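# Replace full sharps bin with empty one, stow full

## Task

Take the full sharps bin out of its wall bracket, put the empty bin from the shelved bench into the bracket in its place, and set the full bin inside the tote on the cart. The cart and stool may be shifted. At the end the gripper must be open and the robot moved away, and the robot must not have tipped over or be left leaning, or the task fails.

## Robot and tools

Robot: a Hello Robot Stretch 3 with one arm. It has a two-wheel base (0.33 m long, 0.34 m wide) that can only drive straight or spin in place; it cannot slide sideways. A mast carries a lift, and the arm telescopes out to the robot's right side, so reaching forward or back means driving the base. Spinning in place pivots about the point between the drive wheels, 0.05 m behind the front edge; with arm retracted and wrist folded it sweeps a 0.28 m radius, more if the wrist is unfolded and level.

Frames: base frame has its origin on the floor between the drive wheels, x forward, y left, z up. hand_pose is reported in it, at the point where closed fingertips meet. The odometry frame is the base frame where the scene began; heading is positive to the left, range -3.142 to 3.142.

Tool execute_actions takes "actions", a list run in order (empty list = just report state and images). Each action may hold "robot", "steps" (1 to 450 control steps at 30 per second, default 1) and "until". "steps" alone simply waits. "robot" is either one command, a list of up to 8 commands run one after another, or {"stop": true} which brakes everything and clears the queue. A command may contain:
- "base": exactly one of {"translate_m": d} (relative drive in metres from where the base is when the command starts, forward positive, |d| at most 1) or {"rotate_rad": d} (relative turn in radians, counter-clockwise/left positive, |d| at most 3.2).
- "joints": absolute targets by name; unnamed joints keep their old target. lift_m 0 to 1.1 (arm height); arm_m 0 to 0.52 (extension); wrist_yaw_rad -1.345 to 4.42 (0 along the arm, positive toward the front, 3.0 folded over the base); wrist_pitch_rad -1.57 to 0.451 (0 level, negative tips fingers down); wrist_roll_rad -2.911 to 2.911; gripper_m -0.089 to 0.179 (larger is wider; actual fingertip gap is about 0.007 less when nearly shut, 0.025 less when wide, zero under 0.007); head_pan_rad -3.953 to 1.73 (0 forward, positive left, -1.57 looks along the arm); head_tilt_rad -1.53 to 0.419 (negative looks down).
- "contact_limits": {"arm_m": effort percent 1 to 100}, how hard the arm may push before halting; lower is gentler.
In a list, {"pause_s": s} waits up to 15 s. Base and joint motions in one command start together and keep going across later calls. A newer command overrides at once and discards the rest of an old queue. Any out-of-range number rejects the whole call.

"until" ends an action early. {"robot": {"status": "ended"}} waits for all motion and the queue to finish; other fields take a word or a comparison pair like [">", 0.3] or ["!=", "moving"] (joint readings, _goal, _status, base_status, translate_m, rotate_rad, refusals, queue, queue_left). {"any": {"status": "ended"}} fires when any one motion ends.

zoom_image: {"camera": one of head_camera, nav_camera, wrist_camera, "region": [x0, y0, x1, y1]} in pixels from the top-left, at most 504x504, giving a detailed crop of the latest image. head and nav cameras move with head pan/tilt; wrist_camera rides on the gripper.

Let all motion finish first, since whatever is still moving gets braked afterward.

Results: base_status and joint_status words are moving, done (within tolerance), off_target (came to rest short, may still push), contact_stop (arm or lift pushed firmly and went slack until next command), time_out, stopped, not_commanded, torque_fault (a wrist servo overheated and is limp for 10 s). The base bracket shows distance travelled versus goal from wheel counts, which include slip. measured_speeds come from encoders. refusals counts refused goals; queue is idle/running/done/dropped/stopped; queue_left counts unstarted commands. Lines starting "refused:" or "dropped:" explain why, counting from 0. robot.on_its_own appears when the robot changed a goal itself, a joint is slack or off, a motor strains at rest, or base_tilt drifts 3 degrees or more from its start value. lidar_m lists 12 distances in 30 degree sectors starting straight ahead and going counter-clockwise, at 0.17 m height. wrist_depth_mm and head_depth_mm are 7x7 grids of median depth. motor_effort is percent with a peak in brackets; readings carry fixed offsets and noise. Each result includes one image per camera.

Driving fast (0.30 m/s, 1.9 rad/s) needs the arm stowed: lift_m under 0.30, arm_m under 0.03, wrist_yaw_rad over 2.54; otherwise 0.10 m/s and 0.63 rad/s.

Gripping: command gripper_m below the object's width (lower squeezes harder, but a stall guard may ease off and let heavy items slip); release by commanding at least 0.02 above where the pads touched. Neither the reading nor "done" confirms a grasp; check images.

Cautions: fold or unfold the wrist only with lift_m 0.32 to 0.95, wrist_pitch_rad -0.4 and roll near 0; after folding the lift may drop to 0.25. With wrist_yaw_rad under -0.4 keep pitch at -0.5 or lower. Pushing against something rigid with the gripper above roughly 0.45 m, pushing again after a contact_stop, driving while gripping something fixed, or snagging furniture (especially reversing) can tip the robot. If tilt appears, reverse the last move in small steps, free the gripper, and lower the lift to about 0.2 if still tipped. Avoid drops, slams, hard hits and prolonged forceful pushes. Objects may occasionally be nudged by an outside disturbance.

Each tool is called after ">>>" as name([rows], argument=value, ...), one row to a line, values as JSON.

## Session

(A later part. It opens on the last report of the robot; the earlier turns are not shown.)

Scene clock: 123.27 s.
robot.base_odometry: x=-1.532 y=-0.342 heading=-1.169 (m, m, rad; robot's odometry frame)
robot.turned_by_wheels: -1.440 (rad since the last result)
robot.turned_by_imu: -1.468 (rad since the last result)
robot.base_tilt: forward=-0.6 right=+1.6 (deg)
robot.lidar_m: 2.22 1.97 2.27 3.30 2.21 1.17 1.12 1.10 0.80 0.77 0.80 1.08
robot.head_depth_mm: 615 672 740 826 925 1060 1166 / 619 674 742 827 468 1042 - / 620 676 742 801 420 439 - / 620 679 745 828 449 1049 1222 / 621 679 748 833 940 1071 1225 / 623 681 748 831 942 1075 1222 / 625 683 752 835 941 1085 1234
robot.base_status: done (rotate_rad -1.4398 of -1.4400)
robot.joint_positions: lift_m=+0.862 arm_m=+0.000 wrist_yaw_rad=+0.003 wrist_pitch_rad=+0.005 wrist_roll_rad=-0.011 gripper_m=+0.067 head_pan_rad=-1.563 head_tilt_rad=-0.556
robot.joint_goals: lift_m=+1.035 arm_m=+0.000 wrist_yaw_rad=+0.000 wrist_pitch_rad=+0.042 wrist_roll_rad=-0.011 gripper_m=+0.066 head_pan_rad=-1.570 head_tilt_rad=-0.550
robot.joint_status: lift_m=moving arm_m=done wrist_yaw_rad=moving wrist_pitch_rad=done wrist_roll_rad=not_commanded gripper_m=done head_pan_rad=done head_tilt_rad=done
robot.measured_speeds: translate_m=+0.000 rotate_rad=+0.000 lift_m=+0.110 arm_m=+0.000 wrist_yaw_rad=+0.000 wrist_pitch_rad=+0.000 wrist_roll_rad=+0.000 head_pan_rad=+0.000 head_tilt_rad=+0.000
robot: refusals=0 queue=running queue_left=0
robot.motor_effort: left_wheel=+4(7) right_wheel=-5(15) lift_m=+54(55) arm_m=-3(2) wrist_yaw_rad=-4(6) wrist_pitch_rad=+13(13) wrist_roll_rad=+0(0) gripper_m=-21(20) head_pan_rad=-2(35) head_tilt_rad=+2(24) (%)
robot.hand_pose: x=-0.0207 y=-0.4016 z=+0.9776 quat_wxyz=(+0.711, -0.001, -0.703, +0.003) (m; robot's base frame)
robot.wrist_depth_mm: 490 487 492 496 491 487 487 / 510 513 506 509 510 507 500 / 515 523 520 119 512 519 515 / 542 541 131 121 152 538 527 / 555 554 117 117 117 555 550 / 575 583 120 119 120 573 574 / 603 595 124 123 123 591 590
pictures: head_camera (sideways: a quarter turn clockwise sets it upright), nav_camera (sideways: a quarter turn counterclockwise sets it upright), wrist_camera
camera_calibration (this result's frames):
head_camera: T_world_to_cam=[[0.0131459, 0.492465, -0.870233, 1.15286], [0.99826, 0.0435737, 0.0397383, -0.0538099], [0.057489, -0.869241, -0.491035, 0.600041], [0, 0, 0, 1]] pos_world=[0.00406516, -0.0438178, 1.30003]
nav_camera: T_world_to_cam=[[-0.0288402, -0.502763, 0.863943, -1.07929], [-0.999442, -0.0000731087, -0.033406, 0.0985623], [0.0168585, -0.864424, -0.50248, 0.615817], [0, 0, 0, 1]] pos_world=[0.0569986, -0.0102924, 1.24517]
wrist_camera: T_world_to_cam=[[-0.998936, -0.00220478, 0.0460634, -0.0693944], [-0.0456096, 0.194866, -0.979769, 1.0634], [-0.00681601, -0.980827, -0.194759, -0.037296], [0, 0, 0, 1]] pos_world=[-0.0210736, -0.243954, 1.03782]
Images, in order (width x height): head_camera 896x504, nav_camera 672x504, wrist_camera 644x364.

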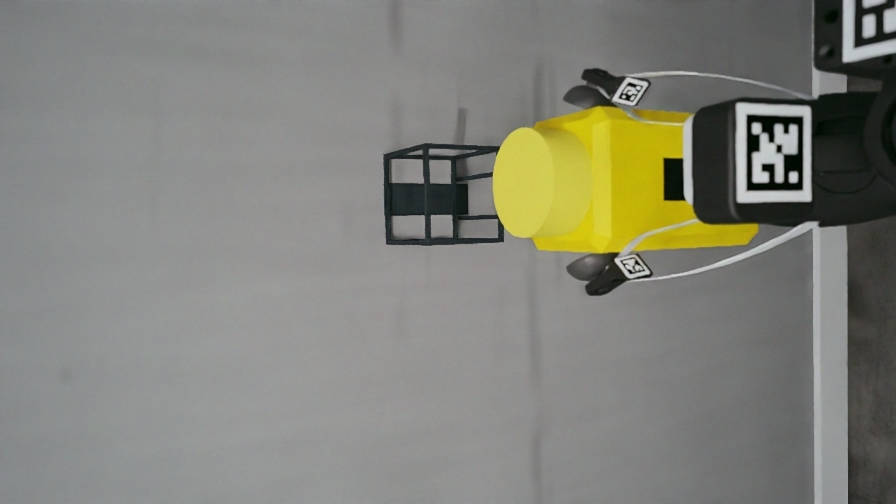

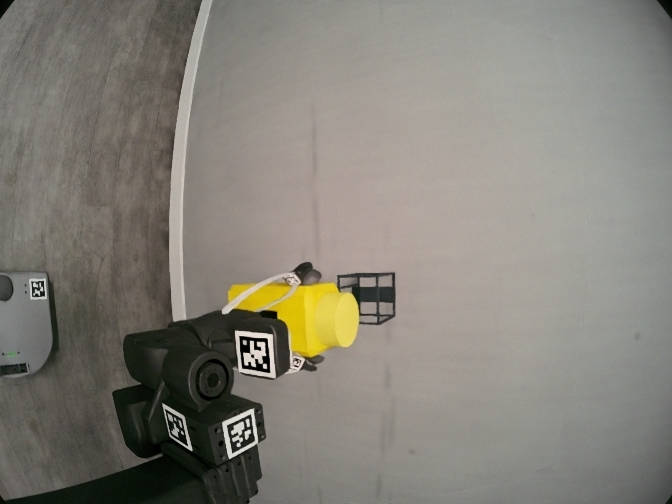

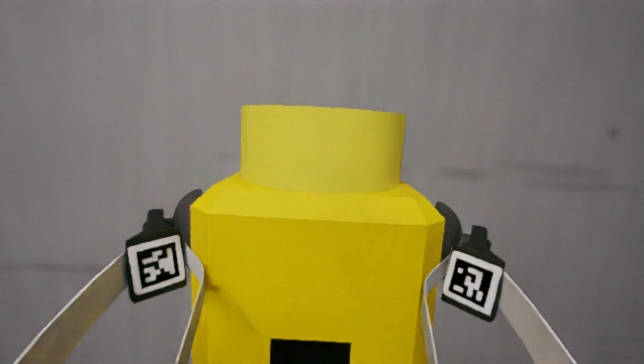

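>>> execute_actions([
  {"robot":{"base":{"rotate_rad":-0.007}},"steps":200,"until":{"robot":{"lift_m":[">",1.02]}}},
  {"robot":{"joints":{"arm_m":0.305}},"steps":200,"until":{"robot":{"status":"ended"}}},
  {"robot":{"joints":{"lift_m":1.01}},"steps":200,"until":{"robot":{"status":"ended"}}},
])

>>> zoom_image(camera="head_camera", region=[300, 100, 560, 300])

Scene clock: 129.37 s.
robot.base_odometry: x=-1.532 y=-0.342 heading=-1.176 (m, m, rad; robot's odometry frame)
robot.turned_by_wheels: -0.007 (rad since the last result)
robot.turned_by_imu: -0.008 (rad since the last result)
robot.base_tilt: forward=-0.6 right=+1.6 (deg)
robot.lidar_m: 2.23 1.96 2.26 3.28 2.23 1.17 1.12 1.11 0.80 0.77 0.80 1.07
robot.head_depth_mm: 617 665 761 825 929 1062 1203 / 618 657 - 831 930 1062 1202 / 622 668 - 821 931 1068 1206 / 620 669 735 815 930 1066 1212 / 620 677 747 828 936 1071 1217 / 622 679 747 832 939 1076 1233 / 623 679 748 834 940 1076 1228
robot.base_status: done (rotate_rad -0.0069 of -0.0070)
robot.joint_positions: lift_m=+1.010 arm_m=+0.305 wrist_yaw_rad=+0.001 wrist_pitch_rad=+0.005 wrist_roll_rad=-0.011 gripper_m=+0.067 head_pan_rad=-1.563 head_tilt_rad=-0.556
robot.joint_goals: lift_m=+1.010 arm_m=+0.305 wrist_yaw_rad=+0.000 wrist_pitch_rad=+0.042 wrist_roll_rad=-0.011 gripper_m=+0.066 head_pan_rad=-1.570 head_tilt_rad=-0.550
robot.joint_status: lift_m=done arm_m=done wrist_yaw_rad=done wrist_pitch_rad=done wrist_roll_rad=not_commanded gripper_m=done head_pan_rad=done head_tilt_rad=done
robot.measured_speeds: translate_m=+0.000 rotate_rad=+0.000 lift_m=+0.000 arm_m=+0.000 wrist_yaw_rad=+0.000 wrist_pitch_rad=+0.000 wrist_roll_rad=+0.000 head_pan_rad=+0.000 head_tilt_rad=+0.000
robot: refusals=0 queue=done queue_left=0
robot.motor_effort: left_wheel=+4(8) right_wheel=-4(10) lift_m=+29(54) arm_m=+3(3) wrist_yaw_rad=-1(2) wrist_pitch_rad=+13(13) wrist_roll_rad=+0(0) gripper_m=-21(20) head_pan_rad=-2(3) head_tilt_rad=+2(2) (%)
robot.hand_pose: x=-0.0211 y=-0.7061 z=+1.1263 quat_wxyz=(+0.711, -0.001, -0.703, +0.002) (m; robot's base frame)
robot.wrist_depth_mm: 203 203 203 204 204 205 204 / 210 210 211 211 210 210 210 / 216 217 212 119 214 216 217 / 223 224 131 121 153 224 224 / 230 230 117 116 117 230 231 / 239 242 120 119 120 238 238 / - 247 123 122 124 249 248
pictures: head_camera (sideways: a quarter turn clockwise sets it upright), nav_camera (sideways: a quarter turn counterclockwise sets it upright), wrist_camera
camera_calibration (this result's frames):
head_camera: T_world_to_cam=[[0.0131478, 0.492465, -0.870233, 1.15286], [0.99826, 0.0435698, 0.0397383, -0.0538099], [0.0574856, -0.869241, -0.491036, 0.600041], [0, 0, 0, 1]] pos_world=[0.00406499, -0.0438178, 1.30003]
nav_camera: T_world_to_cam=[[-0.0288422, -0.502763, 0.863943, -1.07929], [-0.999442, -0.000069171, -0.033406, 0.0985623], [0.0168551, -0.864424, -0.50248, 0.615817], [0, 0, 0, 1]] pos_world=[0.0569985, -0.0102926, 1.24517]
wrist_camera: T_world_to_cam=[[-0.998938, -0.000717424, 0.0460635, -0.0762477], [-0.0453195, 0.194934, -0.979769, 1.26849], [-0.00827641, -0.980816, -0.194759, -0.307023], [0, 0, 0, 1]] pos_world=[-0.0212206, -0.548459, 1.18654]
Images, in order (width x height): head_camera 896x504, nav_camera 672x504, wrist_camera 644x364.

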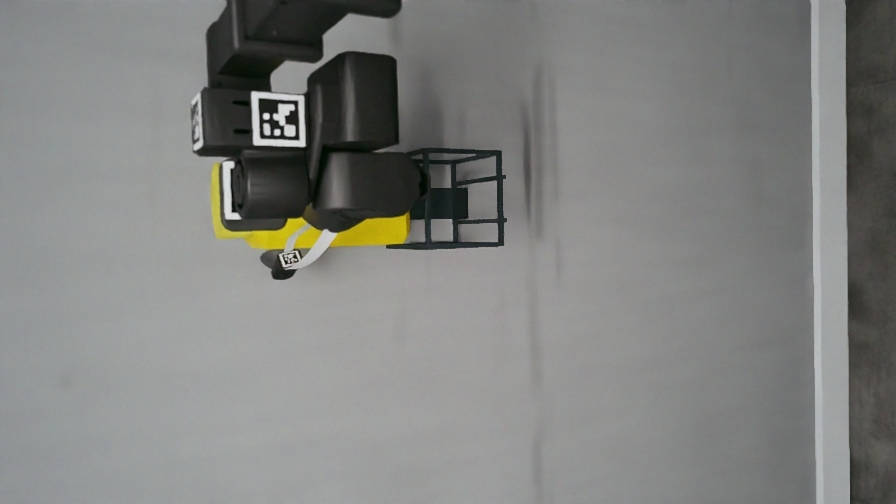

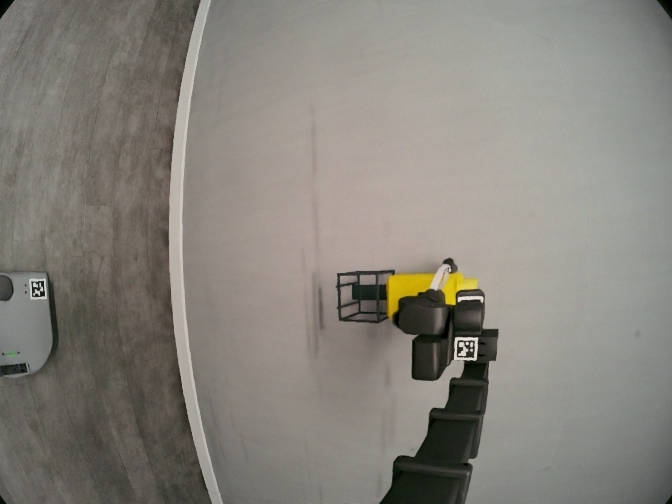

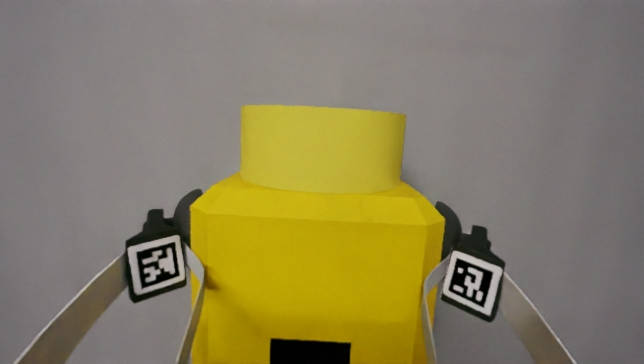

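Region (300, 100, 560, 300) of head_camera's 896x504 image, scaled by 1.938, with more detail than that image has; it fills the top 388 rows of this view, and the rest is white.

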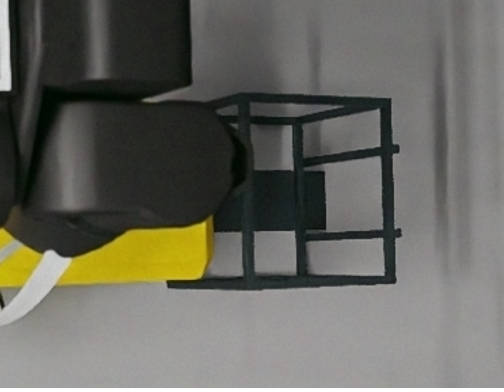

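>>> execute_actions([
  {"robot":{"joints":{"arm_m":0.312}},"steps":200,"until":{"robot":{"status":"ended"}}},
  {"robot":{"joints":{"lift_m":0.998}},"steps":200,"until":{"robot":{"status":"ended"}}},
])

>>> zoom_image(camera="head_camera", region=[370, 140, 470, 260])

Scene clock: 131.13 s.
robot.base_odometry: x=-1.532 y=-0.342 heading=-1.176 (m, m, rad; robot's odometry frame)
robot.turned_by_wheels: +0.000 (rad since the last result)
robot.turned_by_imu: +0.000 (rad since the last result)
robot.base_tilt: forward=-0.6 right=+1.6 (deg)
robot.lidar_m: 2.23 1.96 2.26 3.28 2.23 1.17 1.12 1.11 0.80 0.77 0.79 1.08
robot.head_depth_mm: 616 666 - 830 924 1065 1198 / 619 665 - 839 930 1068 1203 / 621 667 - 825 936 1067 1213 / 621 667 737 816 932 1064 1221 / 622 679 746 831 939 1074 1220 / 624 679 747 834 941 1071 1224 / 624 679 751 834 939 1079 1227
robot.base_status: done (rotate_rad -0.0069 of -0.0070)
robot.joint_positions: lift_m=+0.998 arm_m=+0.312 wrist_yaw_rad=+0.001 wrist_pitch_rad=+0.005 wrist_roll_rad=-0.011 gripper_m=+0.067 head_pan_rad=-1.563 head_tilt_rad=-0.556
robot.joint_goals: lift_m=+0.998 arm_m=+0.312 wrist_yaw_rad=+0.000 wrist_pitch_rad=+0.042 wrist_roll_rad=-0.011 gripper_m=+0.066 head_pan_rad=-1.570 head_tilt_rad=-0.550
robot.joint_status: lift_m=done arm_m=done wrist_yaw_rad=done wrist_pitch_rad=done wrist_roll_rad=not_commanded gripper_m=done head_pan_rad=done head_tilt_rad=done
robot.measured_speeds: translate_m=+0.000 rotate_rad=+0.000 lift_m=+0.000 arm_m=+0.000 wrist_yaw_rad=+0.000 wrist_pitch_rad=+0.000 wrist_roll_rad=+0.000 head_pan_rad=+0.000 head_tilt_rad=+0.000
robot: refusals=0 queue=done queue_left=0
robot.motor_effort: left_wheel=+4(4) right_wheel=-4(4) lift_m=+30(28) arm_m=+3(3) wrist_yaw_rad=-1(1) wrist_pitch_rad=+13(13) wrist_roll_rad=+0(0) gripper_m=-21(21) head_pan_rad=-3(3) head_tilt_rad=+3(3) (%)
robot.hand_pose: x=-0.0211 y=-0.7131 z=+1.1143 quat_wxyz=(+0.711, -0.001, -0.703, +0.002) (m; robot's base frame)
robot.wrist_depth_mm: 197 196 197 197 197 197 197 / 203 203 203 203 203 204 203 / 208 209 207 119 207 209 210 / 216 216 131 121 153 216 217 / 222 222 117 116 117 222 224 / 231 234 120 119 119 230 232 / - 240 123 123 123 239 240
pictures: head_camera (sideways: a quarter turn clockwise sets it upright), nav_camera (sideways: a quarter turn counterclockwise sets it upright), wrist_camera
camera_calibration (this result's frames):
head_camera: T_world_to_cam=[[0.0131478, 0.492465, -0.870233, 1.15286], [0.99826, 0.0435698, 0.0397383, -0.0538099], [0.0574856, -0.869241, -0.491035, 0.600041], [0, 0, 0, 1]] pos_world=[0.00406499, -0.0438178, 1.30003]
nav_camera: T_world_to_cam=[[-0.0288422, -0.502763, 0.863943, -1.07929], [-0.999442, -0.000069175, -0.033406, 0.0985623], [0.0168551, -0.864424, -0.50248, 0.615817], [0, 0, 0, 1]] pos_world=[0.0569985, -0.0102926, 1.24517]
wrist_camera: T_world_to_cam=[[-0.998938, -0.000717296, 0.0460636, -0.0756997], [-0.0453196, 0.194934, -0.979769, 1.25809], [-0.00827656, -0.980816, -0.194759, -0.316228], [0, 0, 0, 1]] pos_world=[-0.0212206, -0.555459, 1.17453]
Images, in order (width x height): head_camera 896x504, nav_camera 672x504, wrist_camera 644x364.

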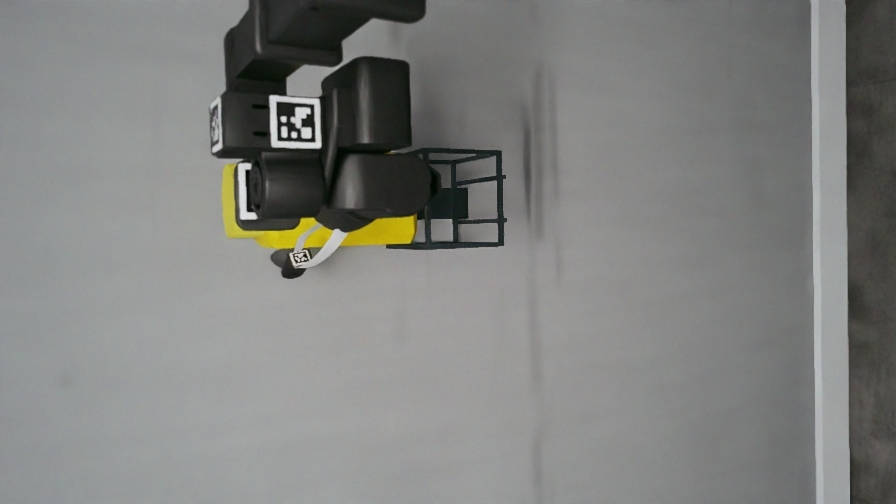

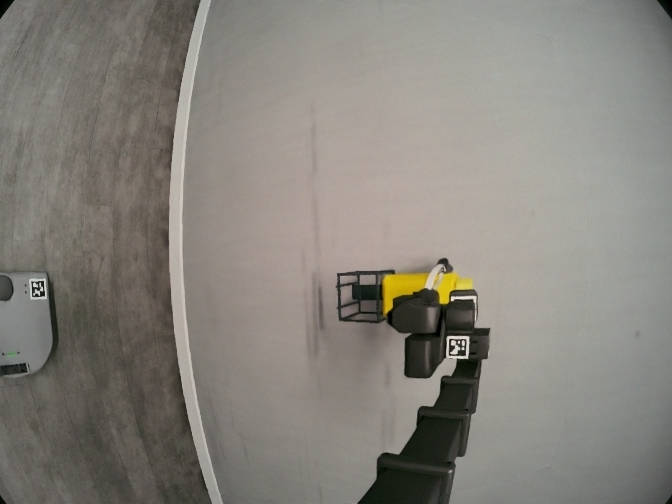

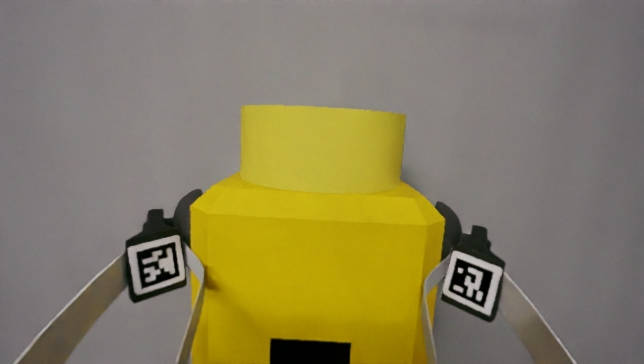

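Region (370, 140, 470, 260) of head_camera's 896x504 image, scaled by 4.200, with more detail than that image has.

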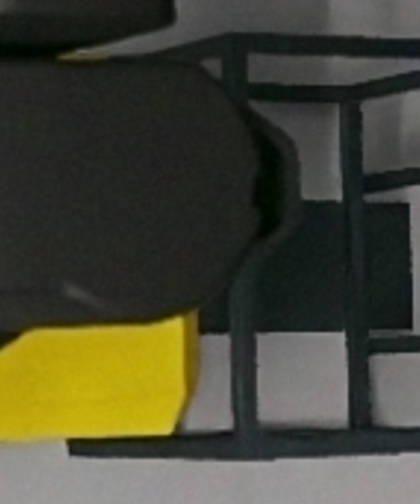

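>>> execute_actions([
  {"robot":{"base":{"translate_m":-0.0015}},"steps":200,"until":{"robot":{"status":"ended"}}},
  {"robot":{"joints":{"lift_m":0.965}},"steps":200,"until":{"robot":{"status":"ended"}}},
])

Scene clock: 135.23 s.
robot.base_odometry: x=-1.533 y=-0.341 heading=-1.176 (m, m, rad; robot's odometry frame)
robot.turned_by_wheels: +0.000 (rad since the last result)
robot.turned_by_imu: -0.001 (rad since the last result)
robot.base_tilt: forward=-0.6 right=+1.6 (deg)
robot.lidar_m: 2.22 1.97 2.26 3.28 2.22 1.17 1.12 1.11 0.81 0.77 0.79 1.08
robot.head_depth_mm: 618 674 - 839 931 1060 1198 / 619 675 - 852 933 1067 1202 / 620 676 - 770 932 1068 1212 / 620 679 724 814 933 1068 1216 / 621 679 747 829 937 1070 1224 / 622 679 748 834 936 1073 1226 / 622 680 750 833 937 1076 1226
robot.base_status: done (translate_m -0.0015 of -0.0015)
robot.joint_positions: lift_m=+0.965 arm_m=+0.312 wrist_yaw_rad=+0.004 wrist_pitch_rad=+0.009 wrist_roll_rad=-0.011 gripper_m=+0.067 head_pan_rad=-1.563 head_tilt_rad=-0.556
robot.joint_goals: lift_m=+0.965 arm_m=+0.312 wrist_yaw_rad=+0.000 wrist_pitch_rad=+0.042 wrist_roll_rad=-0.011 gripper_m=+0.066 head_pan_rad=-1.570 head_tilt_rad=-0.550
robot.joint_status: lift_m=done arm_m=done wrist_yaw_rad=done wrist_pitch_rad=done wrist_roll_rad=not_commanded gripper_m=done head_pan_rad=done head_tilt_rad=done
robot.measured_speeds: translate_m=+0.000 rotate_rad=+0.000 lift_m=+0.000 arm_m=+0.000 wrist_yaw_rad=+0.000 wrist_pitch_rad=+0.000 wrist_roll_rad=+0.000 head_pan_rad=+0.000 head_tilt_rad=+0.000
robot: refusals=0 queue=done queue_left=0
robot.motor_effort: left_wheel=+5(4) right_wheel=-7(12) lift_m=+28(32) arm_m=+3(3) wrist_yaw_rad=-4(5) wrist_pitch_rad=+12(13) wrist_roll_rad=+0(0) gripper_m=-20(20) head_pan_rad=-3(3) head_tilt_rad=+3(2) (%)
robot.hand_pose: x=-0.0205 y=-0.7132 z=+1.0823 quat_wxyz=(+0.711, -0.002, -0.703, +0.004) (m; robot's base frame)
robot.wrist_depth_mm: 198 197 198 198 197 197 197 / 203 202 203 204 203 204 203 / 210 210 206 119 208 210 209 / 217 215 130 121 185 216 217 / 224 222 116 117 116 223 223 / 231 235 120 119 120 229 231 / - 241 123 122 124 241 239
pictures: head_camera (sideways: a quarter turn clockwise sets it upright), nav_camera (sideways: a quarter turn counterclockwise sets it upright), wrist_camera
camera_calibration (this result's frames):
head_camera: T_world_to_cam=[[0.0131477, 0.492465, -0.870233, 1.15286], [0.99826, 0.04357, 0.0397383, -0.0538099], [0.0574858, -0.869241, -0.491036, 0.600041], [0, 0, 0, 1]] pos_world=[0.004065, -0.0438178, 1.30003]
nav_camera: T_world_to_cam=[[-0.0288421, -0.502763, 0.863943, -1.07929], [-0.999442, -0.0000694113, -0.033406, 0.0985623], [0.0168553, -0.864424, -0.50248, 0.615817], [0, 0, 0, 1]] pos_world=[0.0569985, -0.0102925, 1.24517]
wrist_camera: T_world_to_cam=[[-0.998935, -0.00281446, 0.0460477, -0.0751205], [-0.0457364, 0.191121, -0.9805, 1.22482], [-0.00604109, -0.981562, -0.191046, -0.327053], [0, 0, 0, 1]] pos_world=[-0.0209974, -0.555323, 1.14192]
Images, in order (width x height): head_camera 896x504, nav_camera 672x504, wrist_camera 644x364.

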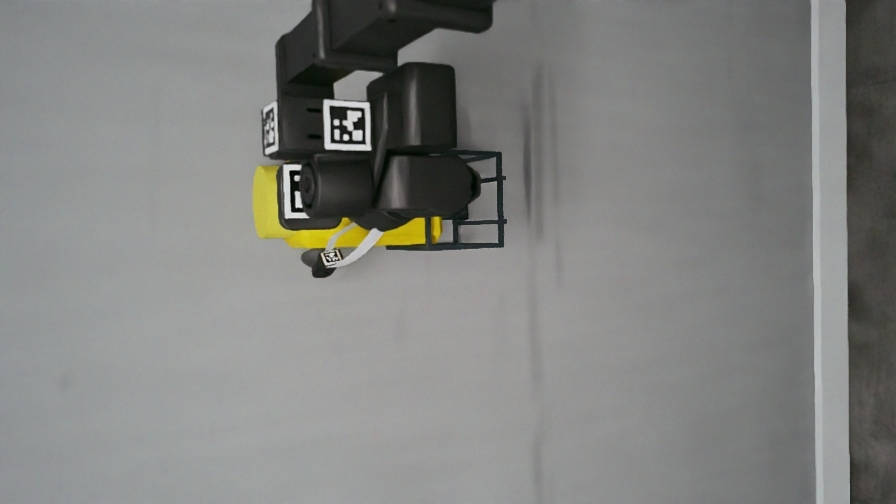

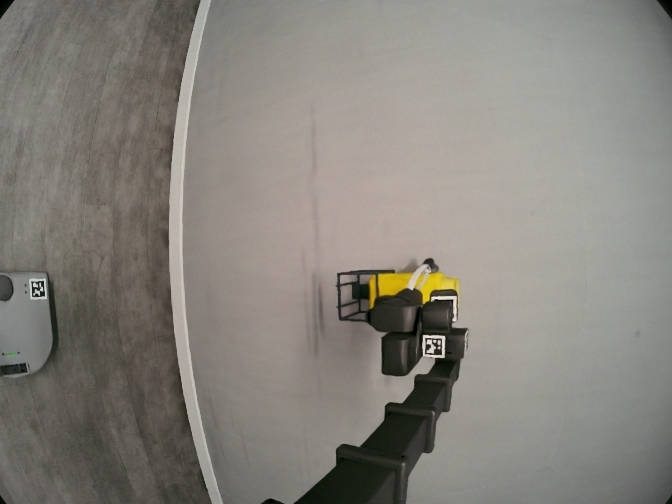

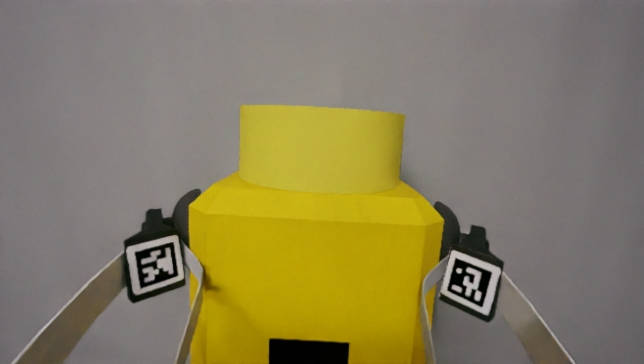

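>>> execute_actions([
  {"robot":{"base":{"translate_m":0.001},"joints":{"lift_m":0.897}},"steps":200,"until":{"robot":{"lift_m_status":["!=","moving"]}}},
])

Scene clock: 137.00 s.
robot.base_odometry: x=-1.532 y=-0.342 heading=-1.176 (m, m, rad; robot's odometry frame)
robot.turned_by_wheels: +0.000 (rad since the last result)
robot.turned_by_imu: -0.001 (rad since the last result)
robot.base_tilt: forward=+0.1 right=-0.1 (deg)
robot.lidar_m: 2.22 1.97 2.26 3.28 2.22 1.17 1.12 1.11 0.80 0.77 0.80 1.08
robot.head_depth_mm: 616 674 741 - 948 1064 1201 / 619 676 737 - 947 1065 1207 / 622 677 720 - 950 1066 1212 / 621 679 735 817 933 1069 1217 / 620 677 749 830 929 1068 1219 / 624 680 750 832 940 1069 1229 / 624 680 751 837 937 1075 1231
robot.base_status: moving (translate_m +0.0010 of +0.0010)
robot.joint_positions: lift_m=+0.897 arm_m=+0.312 wrist_yaw_rad=+0.003 wrist_pitch_rad=+0.008 wrist_roll_rad=-0.011 gripper_m=+0.067 head_pan_rad=-1.563 head_tilt_rad=-0.556
robot.joint_goals: lift_m=+0.897 arm_m=+0.312 wrist_yaw_rad=+0.000 wrist_pitch_rad=+0.042 wrist_roll_rad=-0.011 gripper_m=+0.066 head_pan_rad=-1.570 head_tilt_rad=-0.550
robot.joint_status: lift_m=done arm_m=done wrist_yaw_rad=done wrist_pitch_rad=done wrist_roll_rad=not_commanded gripper_m=done head_pan_rad=done head_tilt_rad=done
robot.measured_speeds: translate_m=+0.000 rotate_rad=+0.000 lift_m=+0.000 arm_m=+0.000 wrist_yaw_rad=+0.000 wrist_pitch_rad=+0.000 wrist_roll_rad=+0.000 head_pan_rad=+0.000 head_tilt_rad=+0.000
robot: refusals=0 queue=running queue_left=0
robot.motor_effort: left_wheel=+5(8) right_wheel=-5(8) lift_m=+30(28) arm_m=+3(3) wrist_yaw_rad=-4(4) wrist_pitch_rad=+12(12) wrist_roll_rad=+0(0) gripper_m=-21(21) head_pan_rad=-3(2) head_tilt_rad=+2(2) (%)
robot.hand_pose: x=-0.0206 y=-0.7132 z=+1.0141 quat_wxyz=(+0.711, -0.002, -0.703, +0.004) (m; robot's base frame)
robot.wrist_depth_mm: 198 198 198 198 198 197 198 / 203 203 203 203 203 202 203 / 210 210 207 119 207 210 210 / 217 216 131 121 185 215 216 / 224 221 117 117 117 224 223 / 230 235 120 119 120 229 232 / - 238 124 123 123 240 239
pictures: head_camera (sideways: a quarter turn clockwise sets it upright), nav_camera (sideways: a quarter turn counterclockwise sets it upright), wrist_camera
camera_calibration (this result's frames):
head_camera: T_world_to_cam=[[0.0131479, 0.492465, -0.870233, 1.15286], [0.99826, 0.0435697, 0.0397383, -0.0538099], [0.0574855, -0.869241, -0.491035, 0.600041], [0, 0, 0, 1]] pos_world=[0.00406498, -0.0438178, 1.30003]
nav_camera: T_world_to_cam=[[-0.0288423, -0.502763, 0.863943, -1.07929], [-0.999442, -0.0000690578, -0.033406, 0.0985623], [0.016855, -0.864424, -0.50248, 0.615817], [0, 0, 0, 1]] pos_world=[0.0569985, -0.0102926, 1.24517]
wrist_camera: T_world_to_cam=[[-0.998935, -0.00261351, 0.0460598, -0.0719096], [-0.0457063, 0.191674, -0.980394, 1.15829], [-0.00626622, -0.981455, -0.19159, -0.339437], [0, 0, 0, 1]] pos_world=[-0.0210189, -0.555344, 1.07386]
Images, in order (width x height): head_camera 896x504, nav_camera 672x504, wrist_camera 644x364.

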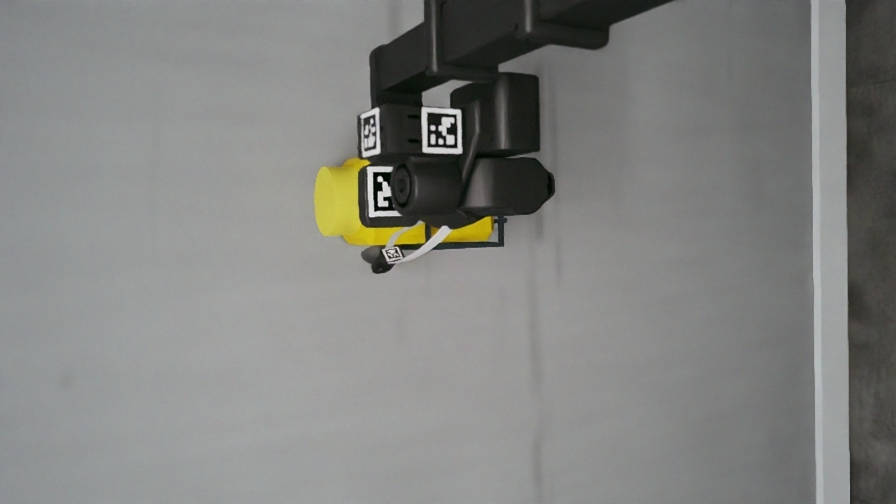

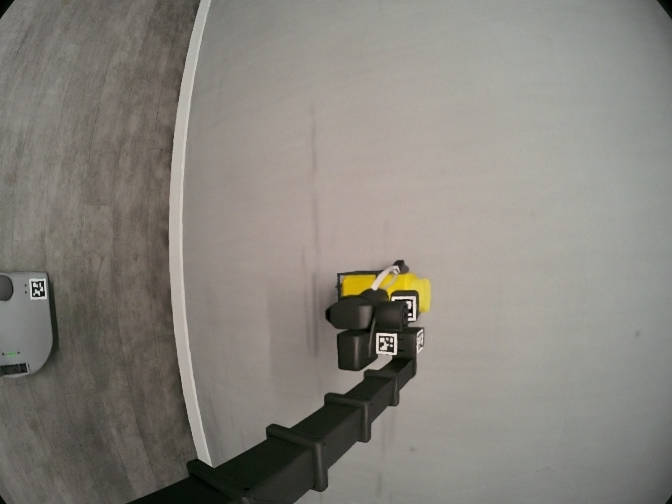

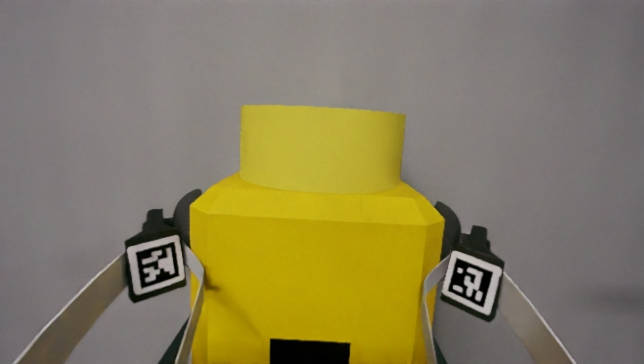

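Nearly seated. Lower slightly, release, retract and move clear.

>>> execute_actions([
  {"robot":{"joints":{"lift_m":0.889}},"steps":100,"until":{"robot":{"lift_m_status":["!=","moving"]}}},
  {"robot":{"joints":{"gripper_m":0.165}},"steps":100,"until":{"robot":{"gripper_m":[">",0.14]}}},
  {"robot":{"joints":{"arm_m":0.0,"lift_m":0.897}},"steps":200,"until":{"robot":{"arm_m":["<",0.15]}}},
])

>>> execute_actions([
  {"robot":{"base":{"translate_m":0.15},"joints":{"wrist_yaw_rad":1.5}},"steps":200,"until":{"robot":{"status":"ended"}}},
])

Scene clock: 140.80 s.
robot.base_odometry: x=-1.532 y=-0.342 heading=-1.176 (m, m, rad; robot's odometry frame)
robot.turned_by_wheels: +0.000 (rad since the last result)
robot.turned_by_imu: -0.001 (rad since the last result)
robot.base_tilt: forward=-0.6 right=+1.7 (deg)
robot.lidar_m: 2.22 1.96 2.26 3.29 2.22 1.17 1.12 1.11 0.80 0.77 0.80 1.08
robot.head_depth_mm: 616 674 742 813 - - 1199 / 620 676 744 809 - - 1204 / 619 677 714 692 - 1129 1208 / 622 677 736 791 942 1064 1218 / 623 677 745 831 937 1071 1223 / 623 678 747 831 936 1068 1221 / 623 680 751 834 942 1079 1227
robot.base_status: done (translate_m +0.0010 of +0.0010)
robot.joint_positions: lift_m=+0.897 arm_m=+0.148 wrist_yaw_rad=+0.001 wrist_pitch_rad=+0.022 wrist_roll_rad=-0.011 gripper_m=+0.165 head_pan_rad=-1.563 head_tilt_rad=-0.556
robot.joint_goals: lift_m=+0.897 arm_m=+0.000 wrist_yaw_rad=+0.000 wrist_pitch_rad=+0.042 wrist_roll_rad=-0.011 gripper_m=+0.165 head_pan_rad=-1.570 head_tilt_rad=-0.550
robot.joint_status: lift_m=moving arm_m=moving wrist_yaw_rad=done wrist_pitch_rad=done wrist_roll_rad=not_commanded gripper_m=done head_pan_rad=done head_tilt_rad=done
robot.measured_speeds: translate_m=+0.000 rotate_rad=+0.000 lift_m=+0.000 arm_m=-0.140 wrist_yaw_rad=+0.000 wrist_pitch_rad=+0.000 wrist_roll_rad=+0.000 head_pan_rad=+0.000 head_tilt_rad=+0.000
robot: refusals=0 queue=running queue_left=0
robot.motor_effort: left_wheel=+3(4) right_wheel=-5(5) lift_m=+56(58) arm_m=-2(2) wrist_yaw_rad=-1(4) wrist_pitch_rad=+7(12) wrist_roll_rad=+0(0) gripper_m=+0(79) head_pan_rad=-2(3) head_tilt_rad=+2(3) (%)
robot.hand_pose: x=-0.0211 y=-0.5494 z=+1.0169 quat_wxyz=(+0.711, -0.007, -0.703, +0.008) (m; robot's base frame)
robot.wrist_depth_mm: 354 351 352 350 353 355 354 / 364 361 364 364 363 364 366 / 373 374 372 370 376 375 374 / 383 383 381 281 387 385 387 / 396 396 393 288 397 393 396 / - 406 409 297 412 411 410 / 424 420 422 423 426 421 422
pictures: head_camera (sideways: a quarter turn clockwise sets it upright), nav_camera (sideways: a quarter turn counterclockwise sets it upright), wrist_camera
camera_calibration (this result's frames):
head_camera: T_world_to_cam=[[0.0131478, 0.492465, -0.870233, 1.15286], [0.99826, 0.0435698, 0.0397383, -0.0538099], [0.0574856, -0.869241, -0.491036, 0.600041], [0, 0, 0, 1]] pos_world=[0.00406499, -0.0438178, 1.30003]
nav_camera: T_world_to_cam=[[-0.0288422, -0.502763, 0.863943, -1.07929], [-0.999442, -0.000069173, -0.033406, 0.0985623], [0.0168551, -0.864424, -0.50248, 0.615817], [0, 0, 0, 1]] pos_world=[0.0569985, -0.0102926, 1.24517]
wrist_camera: T_world_to_cam=[[-0.998939, 0.000136633, 0.0460451, -0.0706288], [-0.045282, 0.178414, -0.982913, 1.12489], [-0.00834939, -0.983956, -0.178219, -0.19315], [0, 0, 0, 1]] pos_world=[-0.0212292, -0.390737, 1.0745]
Images, in order (width x height): head_camera 896x504, nav_camera 672x504, wrist_camera 644x364.

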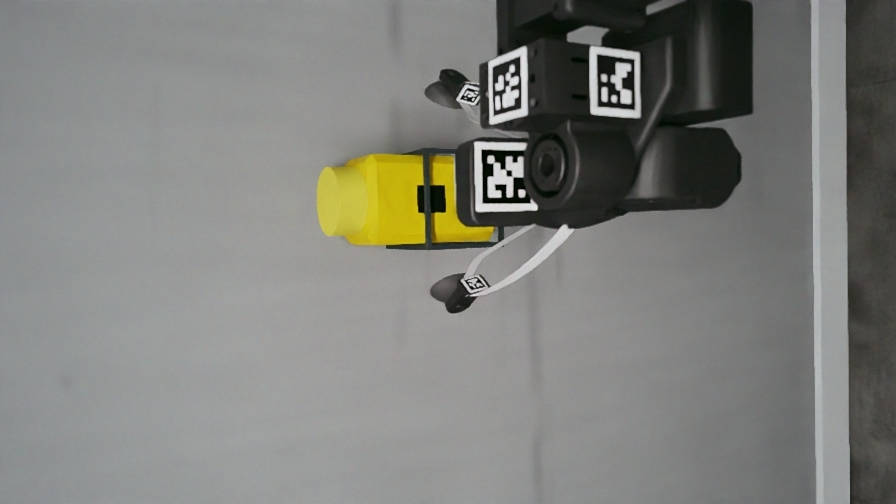

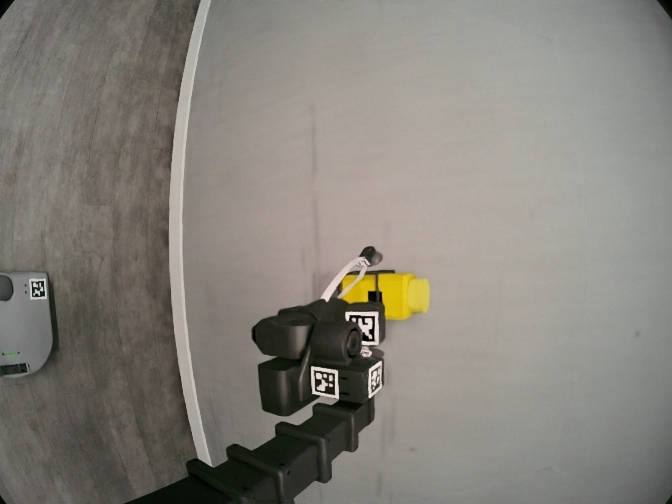

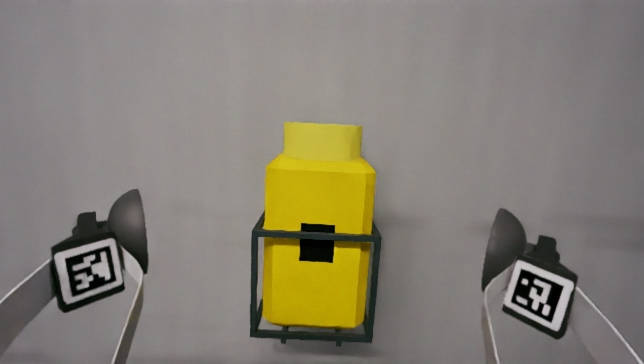

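Scene clock: 143.77 s.
robot.base_odometry: x=-1.475 y=-0.480 heading=-1.176 (m, m, rad; robot's odometry frame)
robot.turned_by_wheels: +0.000 (rad since the last result)
robot.turned_by_imu: -0.001 (rad since the last result)
robot.base_tilt: forward=-0.6 right=+1.6 (deg)
robot.lidar_m: 2.08 1.85 2.05 3.45 2.44 1.32 1.27 1.11 0.80 0.77 0.79 1.07
robot.head_depth_mm: 617 671 712 719 926 1043 - / 618 673 722 739 928 1049 - / 618 673 742 824 926 1063 1211 / 618 674 743 827 930 1064 1211 / 620 676 746 831 934 1067 1191 / 622 679 749 831 936 1069 - / 622 680 748 830 935 1074 1232
robot.base_status: done (translate_m +0.1500 of +0.1500)
robot.joint_positions: lift_m=+0.897 arm_m=+0.000 wrist_yaw_rad=+1.497 wrist_pitch_rad=+0.022 wrist_roll_rad=-0.011 gripper_m=+0.165 head_pan_rad=-1.563 head_tilt_rad=-0.556
robot.joint_goals: lift_m=+0.897 arm_m=+0.000 wrist_yaw_rad=+1.500 wrist_pitch_rad=+0.042 wrist_roll_rad=-0.011 gripper_m=+0.165 head_pan_rad=-1.570 head_tilt_rad=-0.550
robot.joint_status: lift_m=done arm_m=done wrist_yaw_rad=done wrist_pitch_rad=done wrist_roll_rad=not_commanded gripper_m=done head_pan_rad=done head_tilt_rad=done
robot.measured_speeds: translate_m=+0.000 rotate_rad=+0.000 lift_m=+0.000 arm_m=+0.000 wrist_yaw_rad=+0.000 wrist_pitch_rad=+0.000 wrist_roll_rad=+0.000 head_pan_rad=+0.000 head_tilt_rad=+0.000
robot: refusals=0 queue=done queue_left=0
robot.motor_effort: left_wheel=+4(7) right_wheel=-5(6) lift_m=+51(49) arm_m=-3(4) wrist_yaw_rad=+4(6) wrist_pitch_rad=+7(7) wrist_roll_rad=+0(0) gripper_m=+0(1) head_pan_rad=-3(2) head_tilt_rad=+2(2) (%)
robot.hand_pose: x=+0.2346 y=-0.1641 z=+1.0169 quat_wxyz=(+0.516, +0.473, -0.520, +0.490) (m; robot's base frame)
robot.wrist_depth_mm: - - - - - 999 707 / - - - - - 981 675 / - - - - - 972 675 / - - - - - 949 680 / - - - - - - 679 / - - - - - - 634 / - - - - - 945 657
pictures: head_camera (sideways: a quarter turn clockwise sets it upright), nav_camera (sideways: a quarter turn counterclockwise sets it upright), wrist_camera
camera_calibration (this result's frames):
head_camera: T_world_to_cam=[[0.0131481, 0.49246, -0.870236, 1.15286], [0.99826, 0.0435694, 0.039738, -0.0538096], [0.0574851, -0.869244, -0.49103, 0.600034], [0, 0, 0, 1]] pos_world=[0.00406496, -0.0438178, 1.30003]
nav_camera: T_world_to_cam=[[-0.0288426, -0.502757, 0.863946, -1.07929], [-0.999442, -0.0000687884, -0.0334061, 0.0985623], [0.0168546, -0.864428, -0.502475, 0.61581], [0, 0, 0, 1]] pos_world=[0.0569985, -0.0102929, 1.24517]
wrist_camera: T_world_to_cam=[[-0.0748847, -0.996129, 0.0460463, -0.195555], [-0.181302, -0.0318059, -0.982913, 1.06516], [0.980572, -0.0819535, -0.178218, 0.104023], [0, 0, 0, 1]] pos_world=[0.0764691, -0.152394, 1.0745]
Images, in order (width x height): head_camera 896x504, nav_camera 672x504, wrist_camera 644x364.

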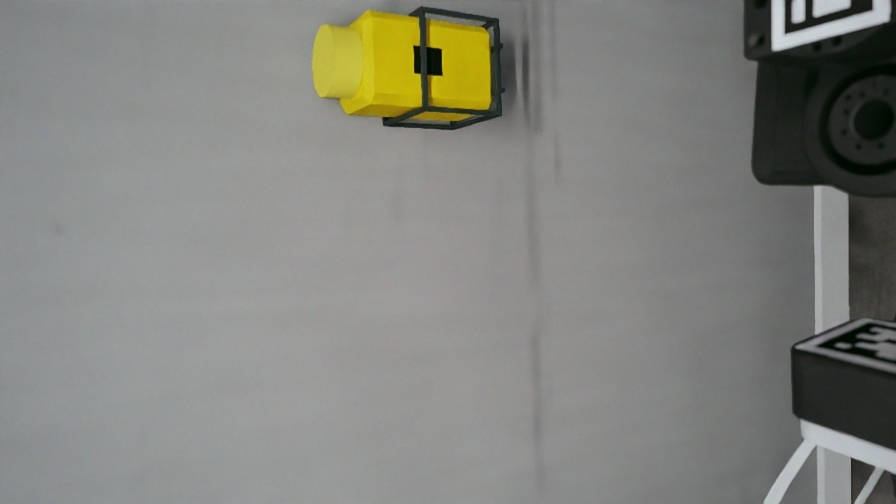

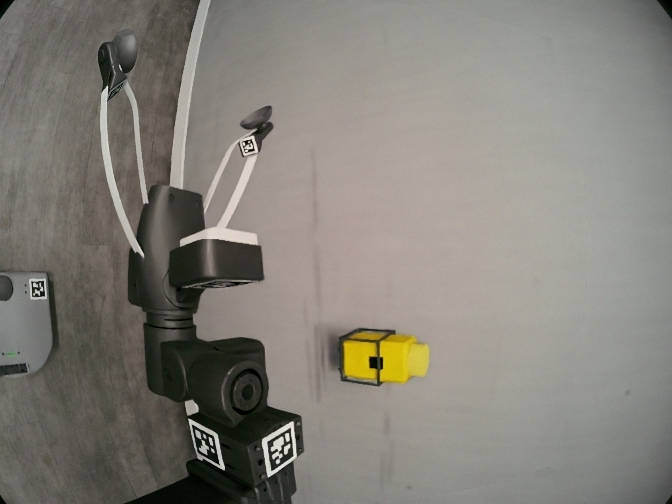

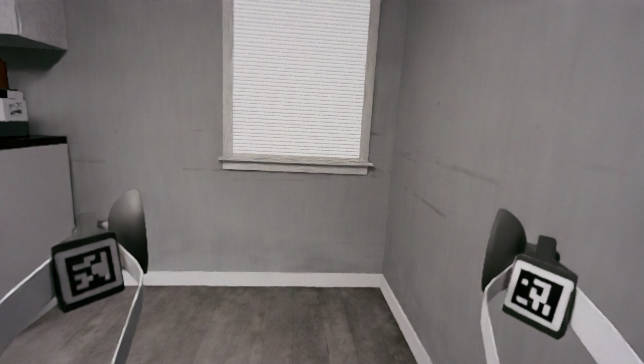

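>>> finished_scene(scene=2)

The scene is finished: the task was done.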